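## Task

Lift the blue scoop with the right gripper and finish with that gripper commanded to -1 (fully closed) on its handle. The handle must cross the centre of the pads' width. The pad gap may be only slightly larger than the handle's thickness, and the handle must fill most of the space between the fingers. The pads' centre must sit somewhere between the handle's two ends, at any depth. The scoop must be off the table and motionless. Only the right gripper's fingers, or the left arm above its base, may touch it, and the right grip alone must be enough to keep it up. The red scoop must stay within roughly 2 to 3 cm of its starting spot and be rotated only a little. Anything else that stays in place only because the robot holds it at the end does not count.

## Robot and tools

Robot: two arms named left_arm and right_arm. The names are labels only and do not match the sides of any image. Each arm has six joints, in this column order: waist, shoulder, elbow, wrist pitch, wrist yaw, wrist roll. Each arm also has a parallel gripper. The gripper's fingers point along its own +z axis and close along its own y axis. The reported hand point lies between the finger pads, about 1 cm short of the tips.

World frame (used for poses and camera calibration): the origin is at table-top height, midway between the arms, a few centimetres behind the table's near edge. +x points out across the table, +z points up, and left_arm sits on the +y side. Printed hand positions can be slightly wrong, more so when the arm is stretched out.

Tool execute_actions, argument actions: a list holding one item or nothing.
- An empty list sends no command and returns the current state with pictures.
- A motion item is {"rows": [[...]], "steps": n}. Here n runs from 6 to 15 (default 15), and each step lasts 1/30 s. You may give 1 to 15 rows. Each row is used for one step, and the last row repeats until the steps run out.
- Every row has exactly 14 numbers covering both arms, even if one arm stays put: left waist, shoulder, elbow, wrist pitch, wrist yaw, wrist roll, left opening, then the same seven for the right arm.
- Joint values are absolute target angles in radians, on the same scale that Joint positions prints. They are not offsets.
- Stated ranges per arm: waist -2.618 to 3.054, shoulder 0.000 to 3.142, elbow 0.000 to 3.142, wrist pitch -1.571 to 1.571, wrist yaw -1.571 to 1.571, wrist roll -2.094 to 2.094. The real stops can differ from these by up to 0.036 rad.
- A call is rejected, and nothing is sent, if a target goes more than 0.036 rad beyond a stated end and also further out than that joint's last reported angle. Targets past the real stop are clipped, and a "joint sent to its limit" line may appear, possibly about an earlier move. No such line does not prove there is more room.
- Opening is an absolute value in [-1, 1]: +1 is fully open (about 0.094 m pad gap), -1 is closed.
- A wait item is {"steps": n} with n up to 300. It sends nothing new and returns once n steps have passed since the previous result. Your own writing time counts toward those steps.
- Optional pictures: true adds camera images to any call.

How motion works:
- Each step, every joint's target is held within a fixed lead of its measured angle: waist 0.202, shoulder 0.258, elbow 0.238, wrist pitch 0.573, wrist yaw and roll 0.522 rad. If the targets would move a hand more than 70 mm from where it is, all of that arm's targets are pulled back proportionally. Distant goals therefore take several calls.
- Each result is reported 6 steps before its action ends. Those last steps, plus your thinking and writing time, run before the next action begins. The simulation never pauses while you compose.
- Arms keep moving toward the last row you sent until everything is almost still or a step is HELD. After that, only a new action moves them further. Fingers already in motion finish their travel.

Tool zoom_image: camera is one of cam_head_left, cam_head_right, cam_high, cam_low (504x504), cam_left_wrist or cam_right_wrist (616x616). region is [x0, y0, x1, y1] in that image's pixels, measured from the top-left corner, at most 504 by 504. It enlarges that camera's latest image. The calibration gives each camera's K, distortion and T_world_to_cam, so world points can be projected into images. The calibration is approximate, and wrist-camera poses follow the arm's joint readings.

Tool finished_scene: scene is the current scene's number. Replying without any tool call ends everything.

Result lines:
- State line, left_arm: ... | right_arm: ...: each hand's position in metres and its orientation as a wxyz quaternion, in the world frame.
- Joint positions and Joint velocities: one block per arm, six joints (rad, rad/s) followed by the pad gap (m, m/s).
- grip_measured: the measured finger opening, on the same scale as the opening you command. Each gripper may be offset by up to about 1 mm of opening.
- HELD: flags steps on which all or part of your row was not sent.
- "joint command not followed": a clearance check altered or blocked joint targets on some steps. The rest of the row still ran.
- MOTOR HOT: a motor has reached 75 °C. At 90 °C that arm halts for 10 s. At 100 °C its motors and gripper go limp and the arm drops. Halts are reported as OVER-TEMPERATURE FAULT lines.

Gripping: away from the ends of the range, fingers move to where grip_measured would equal your command. To keep hold of a part, keep commanding about 0.03 below grip_measured for a firm grip, or less below for a gentler one. The pads push at most roughly 50 to 62 N each, less on very thin parts. They can spike harder at first contact. The finished hold must still be commanded at -1.

Things to avoid:
- Knocking or dropping anything off the table.
- Disturbing the scoop you are not meant to take.
- Arms striking or pressing against each other.
- Running into the bar beneath the arm bases or the plate behind it, whose tops can sit about 3 cm above the table. There is no warning before contact.
- Slams, slips, hard shoves and long heavy holds that heat the motors.

Occasionally an outside disturbance may briefly pull on a held part or nudge a loose object, so check the grip before ending the scene.

Each tool is called in YAML: its name, and indented under it one key for each argument.

## Session

execute_actions:
  actions: []

Scene clock: 0.00 s of 4200.00 s.
left_arm: end_effector_position=(+0.6822, +0.4886, +0.2593) grip_measured=+1.000 end_effector_quat_wxyz=(+0.346, +0.290, +0.767, +0.456) | right_arm: end_effector_position=(+0.5060, -0.1917, +0.1200) grip_measured=+1.000 end_effector_quat_wxyz=(+0.088, +0.194, +0.976, +0.053)
Joint positions: left_arm=[ 0.145  2.485  2.543 -0.422 -0.369  1.114  0.094] | right_arm=[ 0.248  2.443  2.522 -1.435 -0.021  0.593  0.094]
Joint velocities: left_arm=[-0.007  0.002 -0.022  0.051 -0.007 -0.037  0.   ] | right_arm=[ 0.002 -0.007 -0.002  0.022  0.022  0.022  0.   ]

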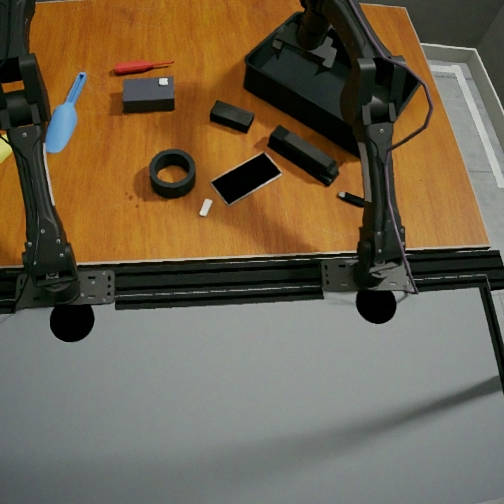

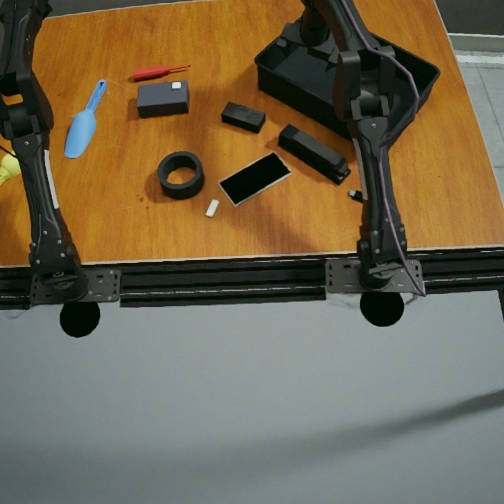

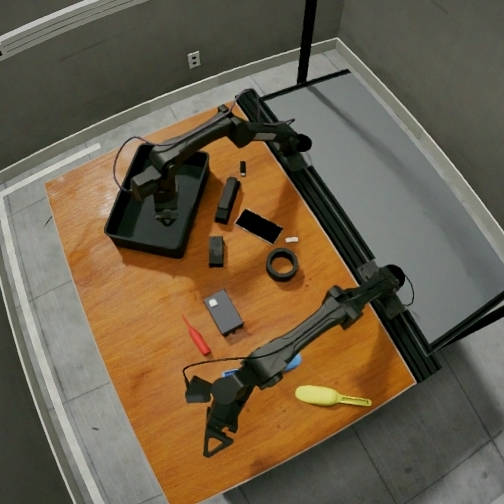

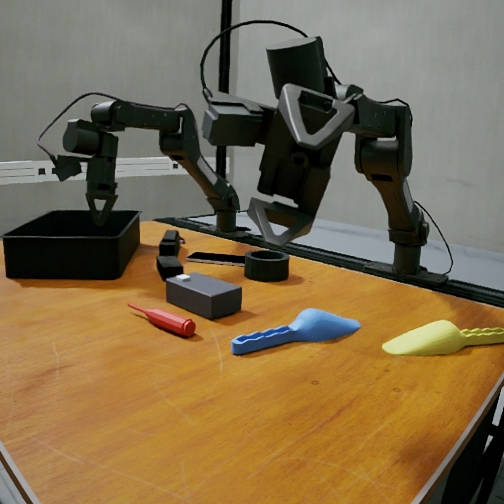

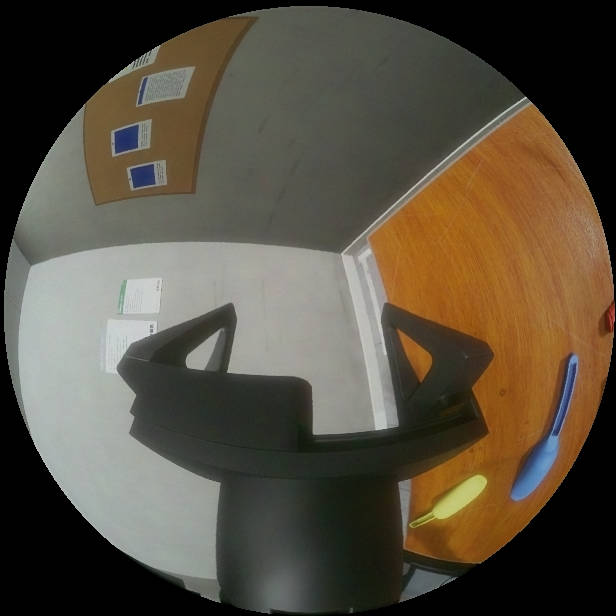

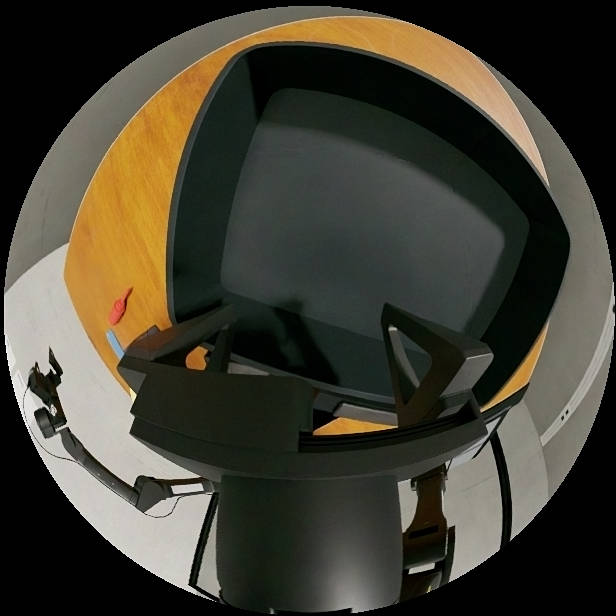

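execute_actions:
  actions:
    - {"rows":[[0.08,2.443,2.522,-1.435,0,0,1,0.0,1.6,1.6,-1.2,0,0,1]]}

execute_actions:
  actions:
    - {"steps":60}
  pictures: true

Scene clock: 0.87 s of 4200.00 s.
left_arm: end_effector_position=(+0.6091, +0.3965, +0.1408) grip_measured=+1.000 end_effector_quat_wxyz=(+0.250, +0.188, +0.939, +0.143) | right_arm: end_effector_position=(+0.4455, -0.3217, +0.1470) grip_measured=+1.000 end_effector_quat_wxyz=(+0.115, +0.106, +0.988, +0.014)
Joint positions: left_arm=[ 0.085  2.474  2.531 -1.032 -0.106  0.516  0.094] | right_arm=[-0.011  2.017  1.921 -1.232 -0.011  0.154  0.094]
Joint velocities: left_arm=[-0.188 -0.007 -0.076 -2.249  0.623 -2.44   0.   ] | right_arm=[-0.813 -2.249 -2.606  0.271  0.227 -0.989  0.   ]
Steps of this call (steps 1 to 17: nothing new was sent; steps 18 to 26: the first 9 steps of this action). Readings (joint positions):
18: left_arm=[0.143 2.483 2.543 -0.461 -0.336 1.062] | right_arm=[0.239 2.423 2.485 -1.408 -0.024 0.545]
19: left_arm=[0.141 2.477 2.543 -0.526 -0.297 0.999] | right_arm=[0.225 2.391 2.427 -1.379 -0.028 0.486]
21: left_arm=[0.128 2.474 2.543 -0.660 -0.230 0.873] | right_arm=[0.171 2.319 2.316 -1.341 -0.029 0.381]
25: left_arm=[0.092 2.474 2.534 -0.954 -0.127 0.599] | right_arm=[0.020 2.093 2.013 -1.247 -0.019 0.190]
26: the state above

Scene clock: 2.87 s of 4200.00 s.
left_arm: end_effector_position=(+0.5207, +0.3648, +0.1009) grip_measured=+1.000 end_effector_quat_wxyz=(+0.084, -0.036, +0.996, +0.018) | right_arm: end_effector_position=(+0.3626, -0.3165, +0.2053) grip_measured=+1.000 end_effector_quat_wxyz=(+0.169, +0.030, +0.985, -0.003)
Joint positions: left_arm=[ 0.072  2.474  2.52  -1.421 -0.006  0.009  0.094] | right_arm=[-0.001  1.605  1.604 -1.219  0.005  0.009  0.094]
Joint velocities: left_arm=[ 0.012 -0.002  0.007  0.022  0.066  0.037  0.   ] | right_arm=[-0.012 -0.012  0.002 -0.007 -0.051  0.022  0.   ]
Kept back: nothing.
Steps of this call (steps 1 to 6: the last 6 steps of your previous action; steps 7 to 45: the robot went on to your last target; steps 46 to 60: nothing new was sent). Readings (joint positions):
1: left_arm=[0.079 2.474 2.528 -1.109 -0.085 0.420] | right_arm=[-0.033 1.936 1.830 -1.222 -0.003 0.126]
2: left_arm=[0.075 2.474 2.525 -1.178 -0.067 0.338] | right_arm=[-0.043 1.851 1.742 -1.217 0.004 0.104]
4: left_arm=[0.072 2.474 2.520 -1.278 -0.042 0.220] | right_arm=[-0.035 1.702 1.630 -1.237 0.007 0.071]
8: left_arm=[0.072 2.474 2.520 -1.373 -0.021 0.095] | right_arm=[-0.002 1.578 1.614 -1.236 0.005 0.033]
60: the state above
All arms were judged still, so your last target was given up. Only a new action makes them travel on or press farther. Fingers that are still opening or closing keep moving.
camera_calibration (this result's frames):
cam_left_wrist: T_world_to_cam=[[0.0771531, -0.996094, -0.0429438, 0.329449], [-0.895015, -0.0881741, 0.437234, 0.460132], [-0.439313, 0.00470133, -0.898322, 0.442305], [0, 0, 0, 1]] pos_world=[0.580717, 0.366654, 0.210294]
cam_right_wrist: T_world_to_cam=[[-0.0755152, -0.997022, -0.0156659, -0.284826], [-0.9538, 0.067642, 0.292728, 0.309828], [-0.290796, 0.0370475, -0.956068, 0.438714], [0, 0, 0, 1]] pos_world=[0.401581, -0.321188, 0.324283]

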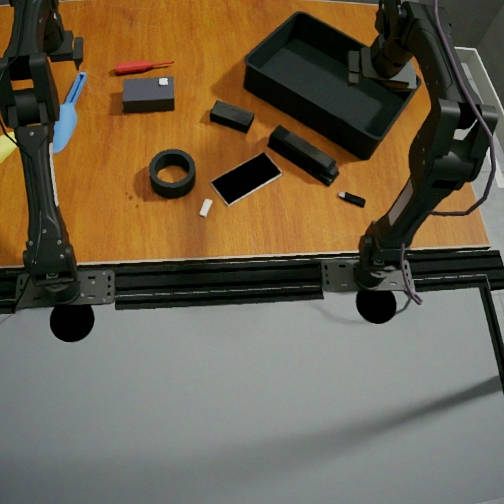

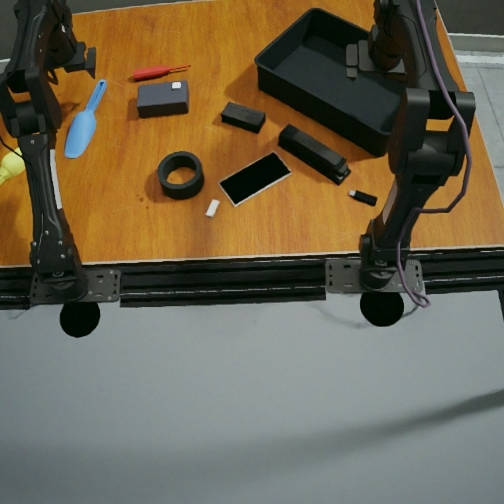

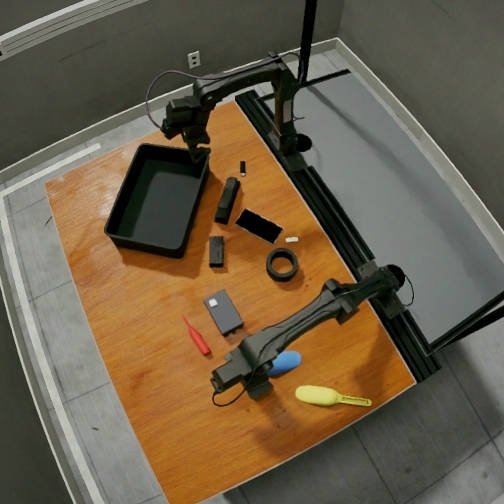

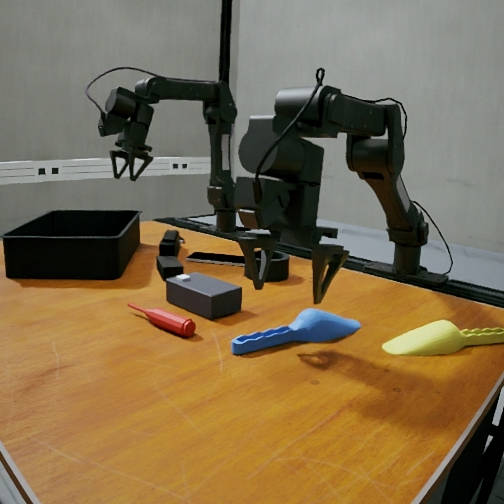

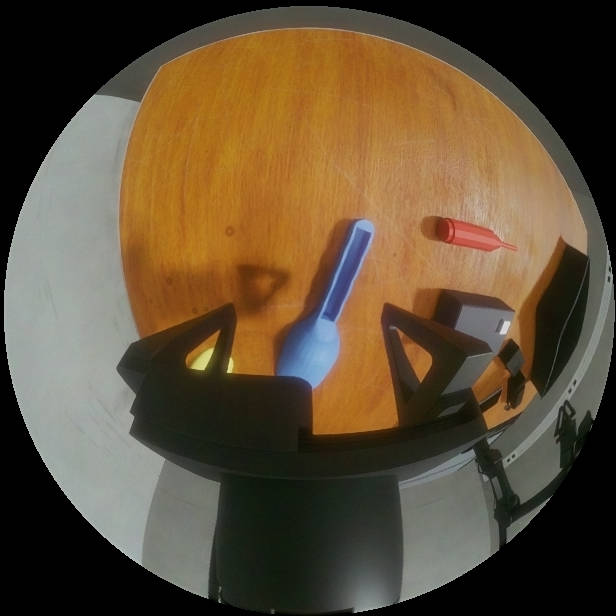

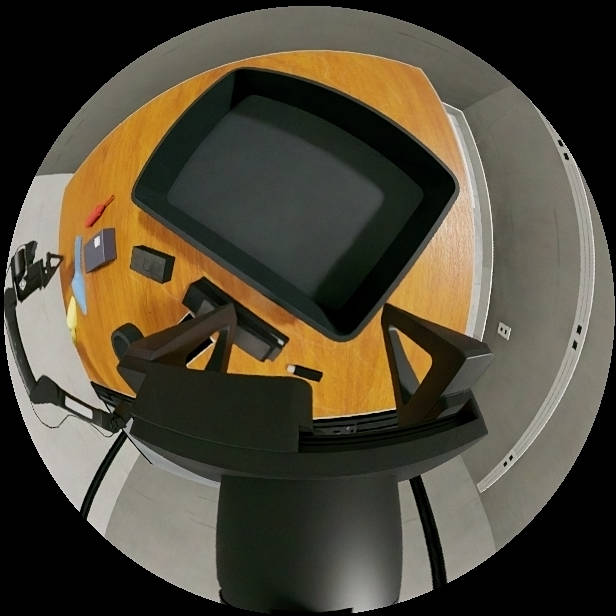

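execute_actions:
  actions:
    - {"rows":[[0.025,2.443,2.25,-1.165,0,0.29,1,0.0,1.6,1.6,-1.2,0,0,1]]}

execute_actions:
  actions:
    - {"steps":30}
  pictures: true

Scene clock: 3.80 s of 4200.00 s.
left_arm: end_effector_position=(+0.5121, +0.3375, +0.0253) grip_measured=+1.000 end_effector_quat_wxyz=(+0.043, +0.107, +0.993, +0.018) | right_arm: end_effector_position=(+0.3626, -0.3165, +0.2053) grip_measured=+1.000 end_effector_quat_wxyz=(+0.169, +0.030, +0.985, -0.003)
Joint positions: left_arm=[ 0.018  2.48   2.241 -1.216 -0.003  0.244  0.094] | right_arm=[-0.001  1.605  1.604 -1.219  0.005  0.009  0.094]
Joint velocities: left_arm=[-0.056  0.105 -0.071  0.198  0.007  0.183  0.   ] | right_arm=[ 0.012  0.002 -0.027  0.007 -0.095 -0.051  0.   ]
Steps of this call (steps 1 to 19: nothing new was sent; steps 20 to 28: the first 9 steps of this action). Readings (joint positions):
20: left_arm=[0.069 2.458 2.467 -1.376 -0.006 0.052] | right_arm=[-0.001 1.605 1.604 -1.219 0.005 0.009]
21: left_arm=[0.065 2.435 2.395 -1.323 -0.006 0.098] | right_arm=[-0.001 1.605 1.604 -1.219 0.005 0.009]
23: left_arm=[0.048 2.431 2.305 -1.271 -0.006 0.165] | right_arm=[-0.001 1.605 1.604 -1.219 0.005 0.009]
27: left_arm=[0.021 2.474 2.245 -1.223 -0.004 0.234] | right_arm=[-0.001 1.605 1.604 -1.219 0.005 0.009]
28: the state above

Scene clock: 4.80 s of 4200.00 s.
left_arm: end_effector_position=(+0.5221, +0.3374, +0.0300) grip_measured=+1.000 end_effector_quat_wxyz=(+0.065, +0.126, +0.990, +0.022) | right_arm: end_effector_position=(+0.3626, -0.3165, +0.2053) grip_measured=+1.000 end_effector_quat_wxyz=(+0.169, +0.030, +0.985, -0.003)
Joint positions: left_arm=[ 0.018  2.472  2.24  -1.177 -0.003  0.281  0.094] | right_arm=[-0.001  1.605  1.604 -1.219  0.005  0.009  0.094]
Joint velocities: left_arm=[ 0.002 -0.007 -0.002  0.037 -0.051 -0.066  0.   ] | right_arm=[-0.002  0.007 -0.022 -0.022 -0.081  0.007  0.   ]
Kept back: nothing.
Steps of this call (steps 1 to 6: the last 6 steps of your previous action; steps 7 to 30: the robot went on to your last target). Readings (joint positions):
1: left_arm=[0.018 2.482 2.240 -1.212 -0.003 0.252] | right_arm=[-0.001 1.605 1.604 -1.219 0.005 0.009]
2: left_arm=[0.018 2.482 2.240 -1.207 -0.003 0.258] | right_arm=[-0.001 1.605 1.604 -1.219 0.005 0.009]
4: left_arm=[0.018 2.478 2.240 -1.195 -0.003 0.266] | right_arm=[-0.001 1.605 1.604 -1.219 0.005 0.009]
8: left_arm=[0.018 2.472 2.240 -1.183 -0.003 0.275] | right_arm=[-0.001 1.605 1.604 -1.219 0.005 0.009]
30: the state above
All arms were judged still, so your last target was given up. Only a new action makes them travel on or press farther. Fingers that are still opening or closing keep moving.
camera_calibration (this result's frames):
cam_left_wrist: T_world_to_cam=[[-0.245333, -0.966677, -0.073128, 0.458417], [-0.859497, 0.181999, 0.477642, 0.379092], [-0.448416, 0.180035, -0.875506, 0.324301], [0, 0, 0, 1]] pos_world=[0.583715, 0.315761, 0.13638]
cam_right_wrist: T_world_to_cam=[[-0.0755152, -0.997022, -0.0156659, -0.284826], [-0.9538, 0.067642, 0.292728, 0.309828], [-0.290796, 0.0370475, -0.956068, 0.438714], [0, 0, 0, 1]] pos_world=[0.401581, -0.321188, 0.324283]

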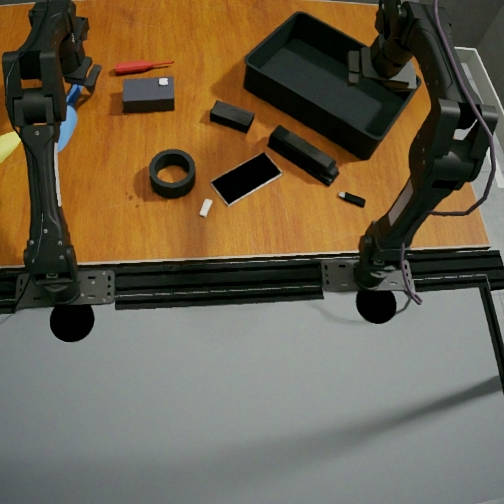

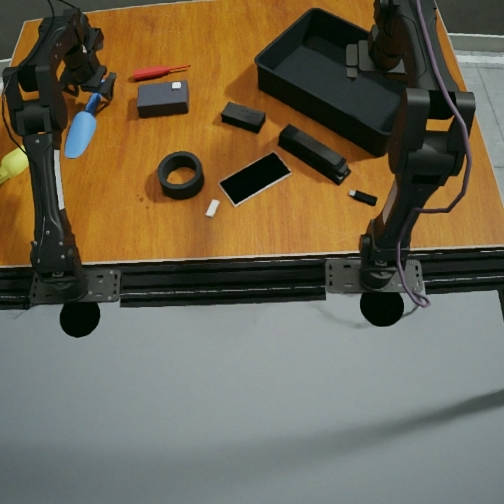

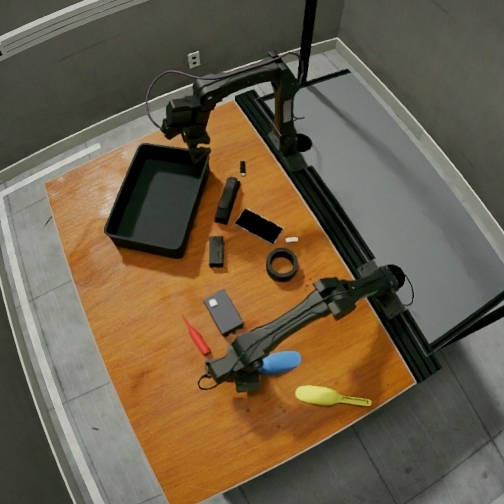

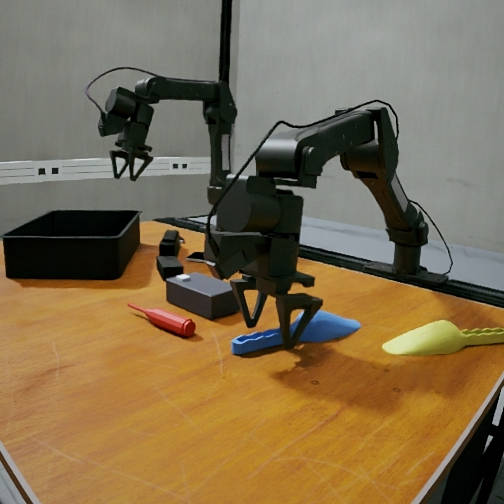

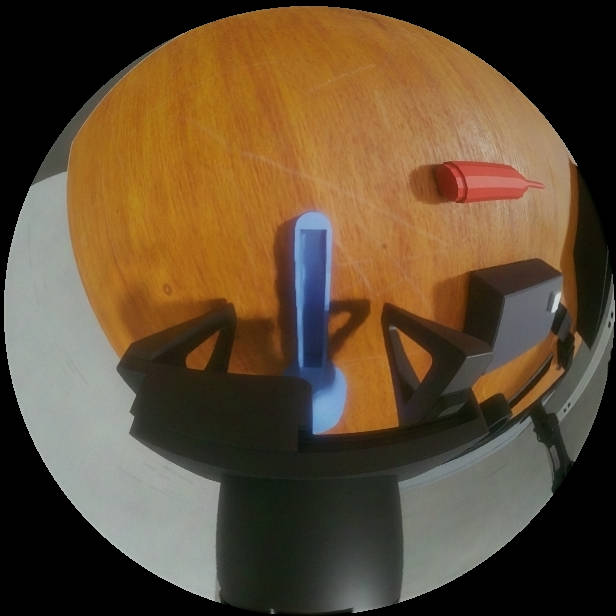

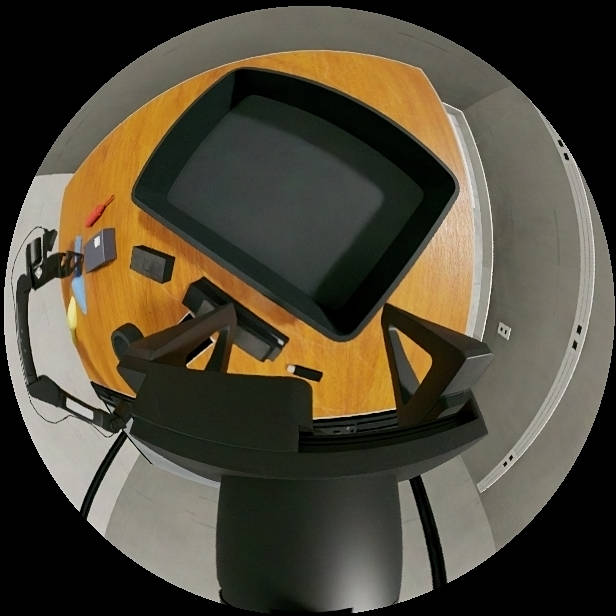

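execute_actions:
  actions:
    - {"rows":[[0.025,2.443,2.23,-1.14,0,0.29,1,-0.6,1.6,1.6,-1.2,0,0,1],[0.025,2.443,2.21,-1.12,0,0.29,1,-0.6,1.6,1.6,-1.2,0,0,1],[0.025,2.443,2.19,-1.105,0,0.29,1,-0.6,1.6,1.6,-1.2,0,0,1]]}

execute_actions:
  actions:
    - {"rows":[[0.025,2.443,2.19,-1.105,0,0.29,-1,-0.6,1.6,1.6,-1.2,0,0,1]]}

execute_actions:
  actions:
    - {"steps":25}

execute_actions:
  actions:
    - {"rows":[[0.025,2.443,2.62,-1.53,0,0.29,-1,-0.6,1.6,1.6,-1.2,0,0,1]]}

execute_actions:
  actions:
    - {"rows":[[-1.27,2.443,2.62,-1.53,0,0.29,-1,-0.6,1.6,1.6,-1.2,0,0,1]]}

execute_actions:
  actions:
    - {"steps":45}
  pictures: true

Scene clock: 6.43 s of 4200.00 s.
left_arm: end_effector_position=(+0.5225, +0.3376, +0.0212) grip_measured=+1.000 end_effector_quat_wxyz=(+0.068, +0.126, +0.989, +0.022) | right_arm: end_effector_position=(+0.3032, -0.5082, +0.2038) grip_measured=+1.000 end_effector_quat_wxyz=(+0.168, +0.299, +0.938, -0.052)
Joint positions: left_arm=[ 0.018  2.466  2.194 -1.13  -0.003  0.281  0.094] | right_arm=[-0.566  1.613  1.604 -1.195 -0.003  0.003  0.094]
Joint velocities: left_arm=[ 0.007 -0.012  0.007  0.066 -0.022 -0.037  0.   ] | right_arm=[-1.497 -0.017  0.007 -0.037  0.286 -0.066  0.   ]
Steps of this call (steps 1 to 40: nothing new was sent; steps 41 to 49: the first 9 steps of this action). Readings (joint positions):
41: left_arm=[0.018 2.472 2.240 -1.175 -0.003 0.281] | right_arm=[-0.024 1.605 1.604 -1.219 -0.010 0.005]
42: left_arm=[0.018 2.471 2.235 -1.167 -0.003 0.281] | right_arm=[-0.071 1.605 1.604 -1.218 -0.020 0.003]
44: left_arm=[0.018 2.466 2.215 -1.145 -0.003 0.281] | right_arm=[-0.208 1.606 1.604 -1.210 -0.019 0.003]
48: left_arm=[0.018 2.466 2.195 -1.132 -0.003 0.281] | right_arm=[-0.506 1.613 1.604 -1.196 -0.011 0.003]
49: the state above

Scene clock: 6.93 s of 4200.00 s.
left_arm: end_effector_position=(+0.5255, +0.3376, +0.0216) grip_measured=-0.606 end_effector_quat_wxyz=(+0.074, +0.127, +0.989, +0.023) | right_arm: end_effector_position=(+0.2936, -0.5212, +0.2038) grip_measured=+1.000 end_effector_quat_wxyz=(+0.165, +0.318, +0.932, -0.062)
Joint positions: left_arm=[ 0.018  2.466  2.194 -1.118 -0.002  0.284  0.019] | right_arm=[-0.603  1.613  1.604 -1.195  0.011  0.003  0.094]
Joint velocities: left_arm=[-0.022 -0.002 -0.002  0.037  0.037 -0.007  0.   ] | right_arm=[-0.007  0.012 -0.007 -0.037 -0.022 -0.081  0.   ]
Steps of this call (steps 1 to 6: the last 6 steps of your previous action; steps 7 to 15: the first 9 steps of this action). Readings (joint positions):
7: left_arm=[0.018 2.466 2.194 -1.120 -0.003 0.281] | right_arm=[-0.608 1.613 1.604 -1.195 0.013 0.003]
8: left_arm=[0.018 2.466 2.194 -1.119 -0.003 0.281] | right_arm=[-0.604 1.613 1.604 -1.195 0.011 0.003]
10: left_arm=[0.018 2.466 2.194 -1.119 -0.003 0.281] | right_arm=[-0.603 1.613 1.604 -1.195 0.011 0.003]
14: left_arm=[0.018 2.466 2.194 -1.118 -0.002 0.284] | right_arm=[-0.603 1.613 1.604 -1.195 0.011 0.003]
15: the state above

Scene clock: 7.77 s of 4200.00 s.
left_arm: end_effector_position=(+0.5255, +0.3376, +0.0216) grip_measured=-0.606 end_effector_quat_wxyz=(+0.074, +0.127, +0.989, +0.023) | right_arm: end_effector_position=(+0.2936, -0.5212, +0.2038) grip_measured=+1.000 end_effector_quat_wxyz=(+0.165, +0.318, +0.932, -0.062)
Joint positions: left_arm=[ 0.018  2.466  2.194 -1.118 -0.002  0.284  0.019] | right_arm=[-0.603  1.613  1.604 -1.195  0.011  0.003  0.094]
Joint velocities: left_arm=[-0.002 -0.007  0.002  0.007 -0.022 -0.007  0.001] | right_arm=[ 0.017  0.017  0.002 -0.051  0.037 -0.007  0.   ]
Kept back: nothing.
Steps of this call (steps 1 to 6: the last 6 steps of your previous action; steps 7 to 15: the robot went on to your last target; steps 16 to 25: nothing new was sent). Readings (joint positions):
1: left_arm=[0.018 2.466 2.194 -1.118 -0.002 0.284] | right_arm=[-0.603 1.613 1.604 -1.195 0.011 0.003]
2: left_arm=[0.018 2.466 2.194 -1.118 -0.002 0.284] | right_arm=[-0.603 1.613 1.604 -1.195 0.011 0.003]
4: left_arm=[0.018 2.466 2.194 -1.118 -0.002 0.284] | right_arm=[-0.603 1.613 1.604 -1.195 0.011 0.003]
8: left_arm=[0.018 2.466 2.194 -1.118 -0.002 0.284] | right_arm=[-0.603 1.613 1.604 -1.195 0.011 0.003]
25: the state above
All arms were judged still, so your last target was given up. Only a new action makes them travel on or press farther. Fingers that are still opening or closing keep moving.

Scene clock: 8.07 s of 4200.00 s.
left_arm: end_effector_position=(+0.5310, +0.3356, +0.1255) grip_measured=-0.606 end_effector_quat_wxyz=(+0.115, +0.127, +0.985, +0.029) | right_arm: end_effector_position=(+0.2936, -0.5212, +0.2038) grip_measured=+1.000 end_effector_quat_wxyz=(+0.165, +0.318, +0.932, -0.062)
Joint positions: left_arm=[ 0.018  2.463  2.591 -1.435 -0.002  0.284  0.019] | right_arm=[-0.603  1.613  1.604 -1.195  0.011  0.003  0.094]
Joint velocities: left_arm=[ 0.017 -0.437  0.398 -0.344 -0.037  0.022 -0.001] | right_arm=[ 0.007  0.012 -0.017 -0.022 -0.022 -0.037  0.   ]
Steps of this call (steps 1 to 9: the first 9 steps of this action). Readings (joint positions):
1: left_arm=[0.018 2.477 2.236 -1.173 -0.002 0.284] | right_arm=[-0.603 1.613 1.604 -1.195 0.011 0.003]
2: left_arm=[0.018 2.495 2.296 -1.245 -0.002 0.284] | right_arm=[-0.603 1.613 1.604 -1.195 0.011 0.003]
4: left_arm=[0.018 2.506 2.405 -1.335 -0.002 0.284] | right_arm=[-0.603 1.613 1.604 -1.195 0.011 0.003]
8: left_arm=[0.018 2.478 2.575 -1.423 -0.002 0.284] | right_arm=[-0.603 1.613 1.604 -1.195 0.011 0.003]
9: the state above

Scene clock: 8.57 s of 4200.00 s.
left_arm: end_effector_position=(+0.4992, +0.1767, +0.1233) grip_measured=-0.606 end_effector_quat_wxyz=(+0.092, +0.281, +0.955, +0.014) | right_arm: end_effector_position=(+0.2936, -0.5212, +0.2038) grip_measured=+1.000 end_effector_quat_wxyz=(+0.165, +0.318, +0.932, -0.062)
Joint positions: left_arm=[-0.3    2.468  2.611 -1.498 -0.018  0.284  0.019] | right_arm=[-0.603  1.613  1.604 -1.195  0.011  0.003  0.094]
Joint velocities: left_arm=[-1.365  0.007  0.007 -0.095  0.066  0.007  0.001] | right_arm=[0.002 0.012 0.017 0.007 0.066 0.022 0.   ]
Steps of this call (steps 1 to 6: the last 6 steps of your previous action; steps 7 to 15: the first 9 steps of this action). Readings (joint positions):
7: left_arm=[0.006 2.443 2.611 -1.495 -0.008 0.284] | right_arm=[-0.603 1.613 1.604 -1.195 0.011 0.003]
8: left_arm=[-0.010 2.447 2.611 -1.497 -0.016 0.284] | right_arm=[-0.603 1.613 1.604 -1.195 0.011 0.003]
10: left_arm=[-0.073 2.455 2.611 -1.498 -0.020 0.284] | right_arm=[-0.603 1.613 1.604 -1.195 0.011 0.003]
14: left_arm=[-0.251 2.466 2.611 -1.498 -0.019 0.284] | right_arm=[-0.603 1.613 1.604 -1.195 0.011 0.003]
15: the state above

Scene clock: 10.07 s of 4200.00 s.
left_arm: end_effector_position=(+0.1681, -0.1641, +0.1239) grip_measured=-0.606 end_effector_quat_wxyz=(+0.071, +0.690, +0.718, -0.048) | right_arm: end_effector_position=(+0.2936, -0.5212, +0.2038) grip_measured=+1.000 end_effector_quat_wxyz=(+0.165, +0.318, +0.932, -0.062)
Joint positions: left_arm=[-1.26   2.469  2.611 -1.514  0.     0.284  0.019] | right_arm=[-0.603  1.613  1.604 -1.195  0.011  0.003  0.094]
Joint velocities: left_arm=[ 0.007  0.007  0.027  0.007  0.007 -0.007  0.   ] | right_arm=[-0.012  0.002 -0.002 -0.081 -0.066 -0.007  0.   ]
Kept back: nothing.
Steps of this call (steps 1 to 6: the last 6 steps of your previous action; steps 7 to 45: the robot went on to your last target). Readings (joint positions):
1: left_arm=[-0.350 2.468 2.611 -1.498 -0.017 0.284] | right_arm=[-0.603 1.613 1.604 -1.195 0.011 0.003]
2: left_arm=[-0.400 2.469 2.611 -1.498 -0.016 0.284] | right_arm=[-0.603 1.613 1.604 -1.195 0.011 0.003]
4: left_arm=[-0.501 2.469 2.611 -1.498 -0.014 0.284] | right_arm=[-0.603 1.613 1.604 -1.195 0.011 0.003]
8: left_arm=[-0.704 2.469 2.611 -1.498 -0.012 0.284] | right_arm=[-0.603 1.613 1.604 -1.195 0.011 0.003]
45: the state above
All arms were judged still, so your last target was given up. Only a new action makes them travel on or press farther. Fingers that are still opening or closing keep moving.
camera_calibration (this result's frames):
cam_left_wrist: T_world_to_cam=[[-0.998113, -0.0440412, -0.042778, 0.167749], [-0.0583352, 0.89754, 0.437056, 0.109076], [0.0191465, 0.438727, -0.898416, 0.304739], [0, 0, 0, 1]] pos_world=[0.167961, -0.22421, 0.233286]
cam_right_wrist: T_world_to_cam=[[-0.624292, -0.78119, -0.001451, -0.223395], [-0.750355, 0.599131, 0.279302, 0.478291], [-0.217319, 0.175455, -0.960202, 0.476271], [0, 0, 0, 1]] pos_world=[0.322927, -0.544637, 0.323404]

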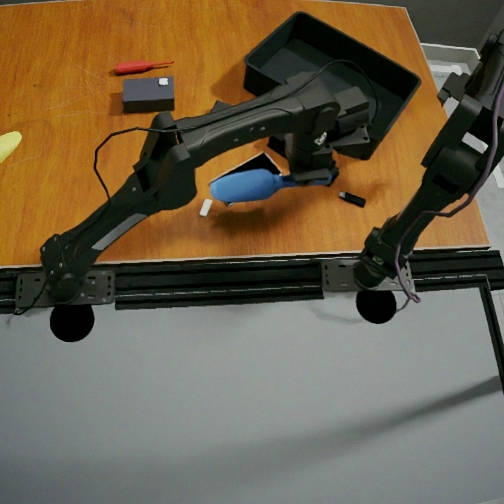

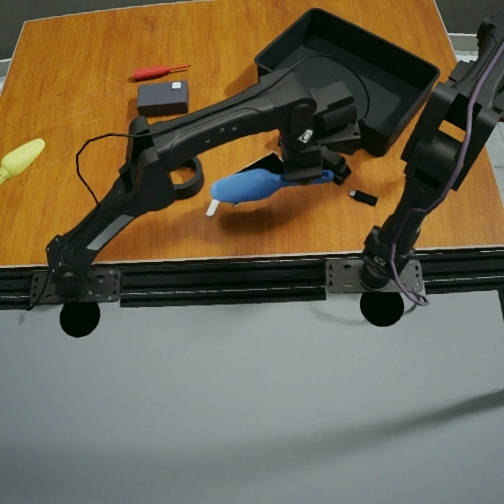

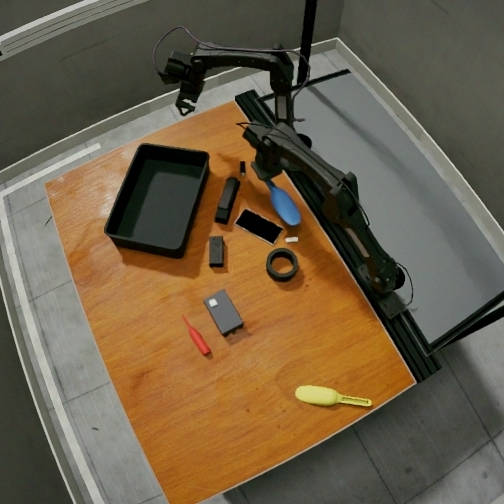

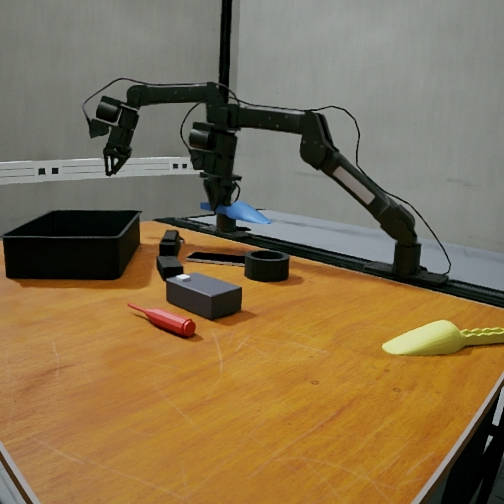

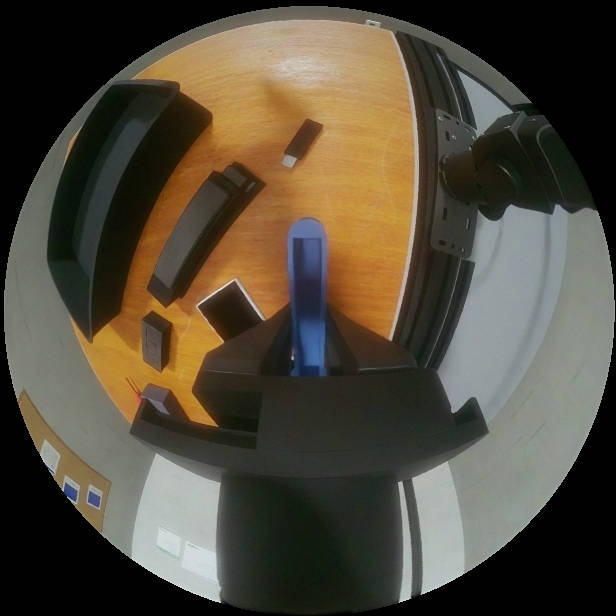

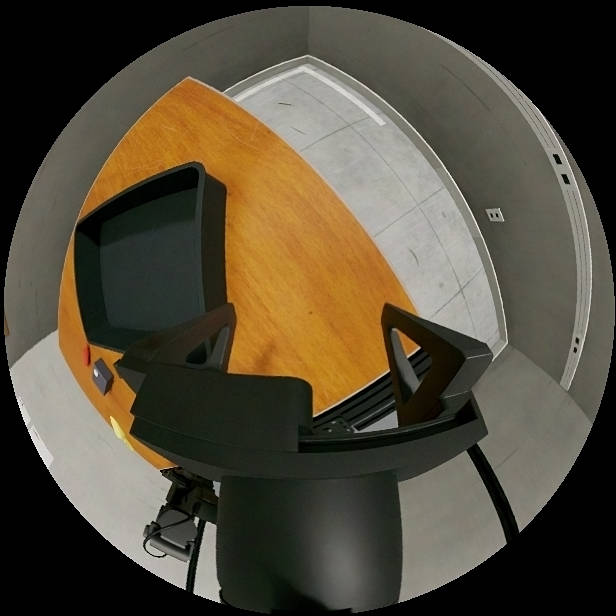

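execute_actions:
  actions:
    - {"rows":[[-1.33,2.443,2.3,-1.215,0,0.2,-1,-0.6,1.6,1.6,-1.2,0,0,1]]}

execute_actions:
  actions:
    - {"rows":[[-1.33,2.443,2.27,-1.18,0,0.2,-1,-0.6,1.6,1.6,-1.2,0,0,1],[-1.33,2.443,2.24,-1.15,0,0.2,-1,-0.6,1.6,1.6,-1.2,0,0,1],[-1.33,2.443,2.2,-1.115,0,0.2,-1,-0.6,1.6,1.6,-1.2,0,0,1]]}

execute_actions:
  actions:
    - {"steps":15}
  pictures: true

Scene clock: 10.77 s of 4200.00 s.
left_arm: end_effector_position=(+0.1299, -0.1705, +0.0336) grip_measured=-0.606 end_effector_quat_wxyz=(+0.028, +0.696, +0.717, -0.028) | right_arm: end_effector_position=(+0.2936, -0.5212, +0.2038) grip_measured=+1.000 end_effector_quat_wxyz=(+0.165, +0.318, +0.932, -0.062)
Joint positions: left_arm=[-1.333  2.488  2.288 -1.268 -0.003  0.22   0.019] | right_arm=[-0.603  1.613  1.604 -1.195  0.011  0.003  0.094]
Joint velocities: left_arm=[-0.056  0.208 -0.139  0.125 -0.051 -0.037 -0.   ] | right_arm=[0.012 0.012 0.022 0.007 0.007 0.007 0.   ]
Steps of this call (steps 1 to 12: nothing new was sent; steps 13 to 21: the first 9 steps of this action). Readings (joint positions):
13: left_arm=[-1.265 2.453 2.558 -1.468 -0.003 0.272] | right_arm=[-0.603 1.613 1.604 -1.195 0.011 0.003]
14: left_arm=[-1.272 2.430 2.480 -1.406 -0.005 0.259] | right_arm=[-0.603 1.613 1.604 -1.195 0.011 0.003]
16: left_arm=[-1.294 2.424 2.373 -1.335 -0.006 0.241] | right_arm=[-0.603 1.613 1.604 -1.195 0.011 0.003]
20: left_arm=[-1.330 2.479 2.295 -1.276 -0.003 0.223] | right_arm=[-0.603 1.613 1.604 -1.195 0.011 0.003]
21: the state above

Scene clock: 11.27 s of 4200.00 s.
left_arm: end_effector_position=(+0.1326, -0.1805, +0.0250) grip_measured=-0.606 end_effector_quat_wxyz=(+0.053, +0.691, +0.720, -0.044) | right_arm: end_effector_position=(+0.2936, -0.5212, +0.2038) grip_measured=+1.000 end_effector_quat_wxyz=(+0.165, +0.318, +0.932, -0.062)
Joint positions: left_arm=[-1.332  2.462  2.201 -1.147 -0.002  0.21   0.019] | right_arm=[-0.603  1.613  1.604 -1.195  0.011  0.003  0.094]
Joint velocities: left_arm=[-0.002 -0.007 -0.061  0.037 -0.037 -0.022  0.   ] | right_arm=[-0.002  0.007 -0.002 -0.007  0.022 -0.007  0.   ]
Steps of this call (steps 1 to 6: the last 6 steps of your previous action; steps 7 to 15: the first 9 steps of this action). Readings (joint positions):
7: left_arm=[-1.332 2.477 2.283 -1.231 -0.002 0.212] | right_arm=[-0.603 1.613 1.604 -1.195 0.011 0.003]
8: left_arm=[-1.332 2.472 2.275 -1.216 -0.002 0.211] | right_arm=[-0.603 1.613 1.604 -1.195 0.011 0.003]
10: left_arm=[-1.332 2.460 2.240 -1.177 -0.002 0.211] | right_arm=[-0.603 1.613 1.604 -1.195 0.011 0.003]
14: left_arm=[-1.332 2.461 2.204 -1.149 -0.002 0.210] | right_arm=[-0.603 1.613 1.604 -1.195 0.011 0.003]
15: the state above

Scene clock: 11.77 s of 4200.00 s.
left_arm: end_effector_position=(+0.1338, -0.1850, +0.0254) grip_measured=-0.606 end_effector_quat_wxyz=(+0.061, +0.690, +0.720, -0.049) | right_arm: end_effector_position=(+0.2936, -0.5212, +0.2038) grip_measured=+1.000 end_effector_quat_wxyz=(+0.165, +0.318, +0.932, -0.062)
Joint positions: left_arm=[-1.332  2.462  2.2   -1.126 -0.002  0.21   0.019] | right_arm=[-0.603  1.613  1.604 -1.195  0.011  0.003  0.094]
Joint velocities: left_arm=[-0.017 -0.007  0.002  0.081  0.051  0.081  0.   ] | right_arm=[-0.002  0.012  0.002  0.022  0.007 -0.037  0.   ]
Kept back: nothing.
Steps of this call (steps 1 to 6: the last 6 steps of your previous action; steps 7 to 15: the robot went on to your last target). Readings (joint positions):
1: left_arm=[-1.332 2.462 2.200 -1.144 -0.002 0.210] | right_arm=[-0.603 1.613 1.604 -1.195 0.011 0.003]
2: left_arm=[-1.332 2.462 2.200 -1.141 -0.002 0.210] | right_arm=[-0.603 1.613 1.604 -1.195 0.011 0.003]
4: left_arm=[-1.332 2.462 2.200 -1.134 -0.002 0.210] | right_arm=[-0.603 1.613 1.604 -1.195 0.011 0.003]
8: left_arm=[-1.332 2.462 2.200 -1.129 -0.002 0.210] | right_arm=[-0.603 1.613 1.604 -1.195 0.011 0.003]
15: the state above
camera_calibration (this result's frames):
cam_left_wrist: T_world_to_cam=[[-0.998615, -0.0449486, -0.0273384, 0.127894], [-0.0524429, 0.891828, 0.449325, 0.166676], [0.00418465, 0.450136, -0.89295, 0.230028], [0, 0, 0, 1]] pos_world=[0.135496, -0.246442, 0.134008]
cam_right_wrist: T_world_to_cam=[[-0.624292, -0.78119, -0.001451, -0.223395], [-0.750355, 0.599131, 0.279302, 0.478291], [-0.217319, 0.175455, -0.960202, 0.476271], [0, 0, 0, 1]] pos_world=[0.322927, -0.544637, 0.323404]

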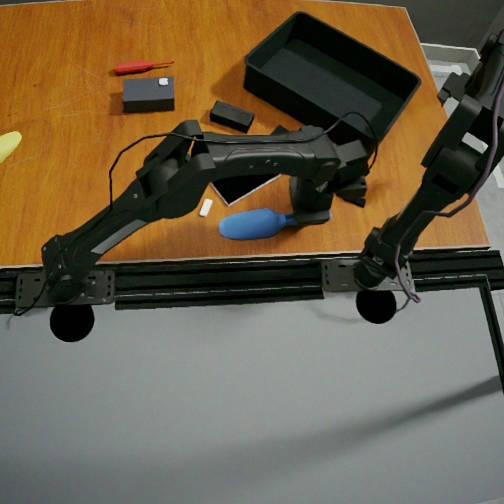

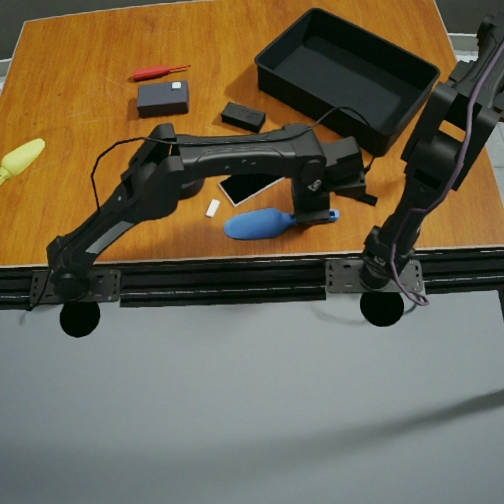

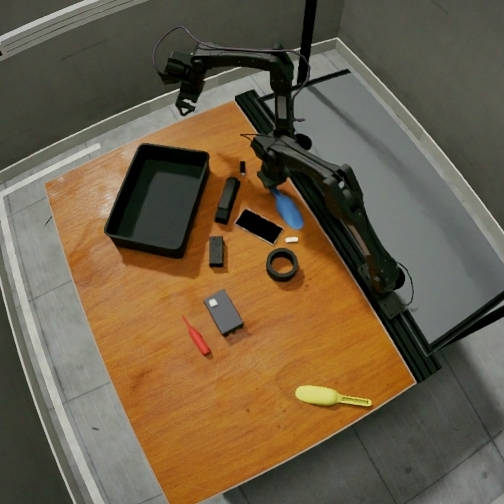

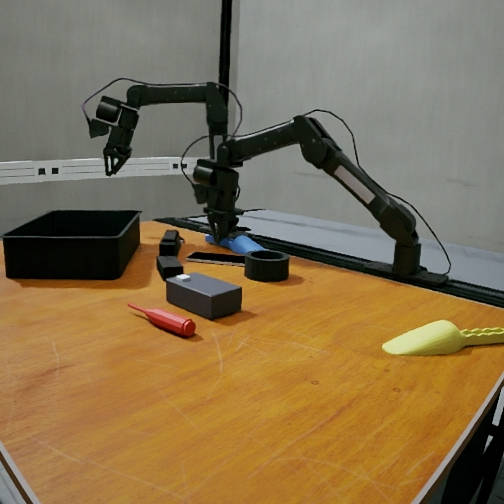

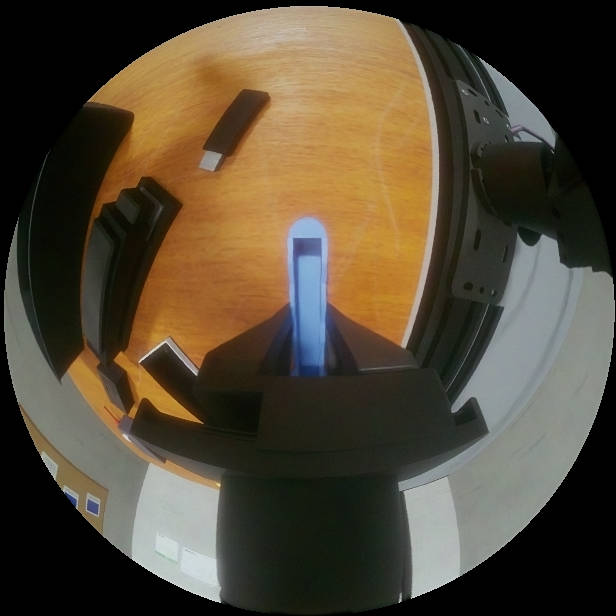

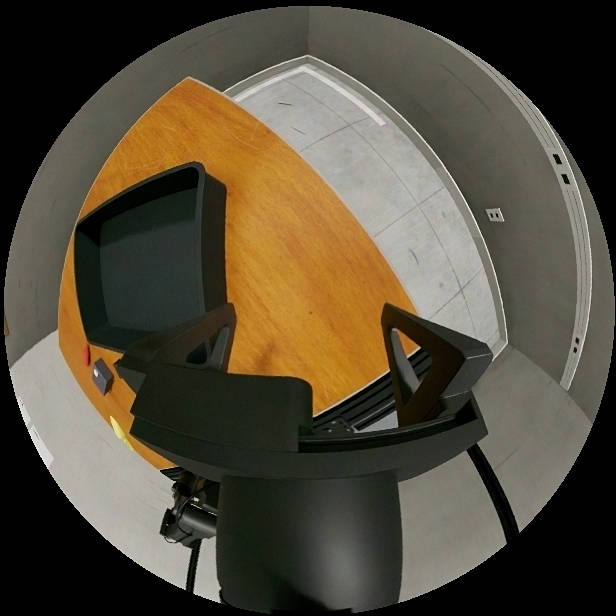

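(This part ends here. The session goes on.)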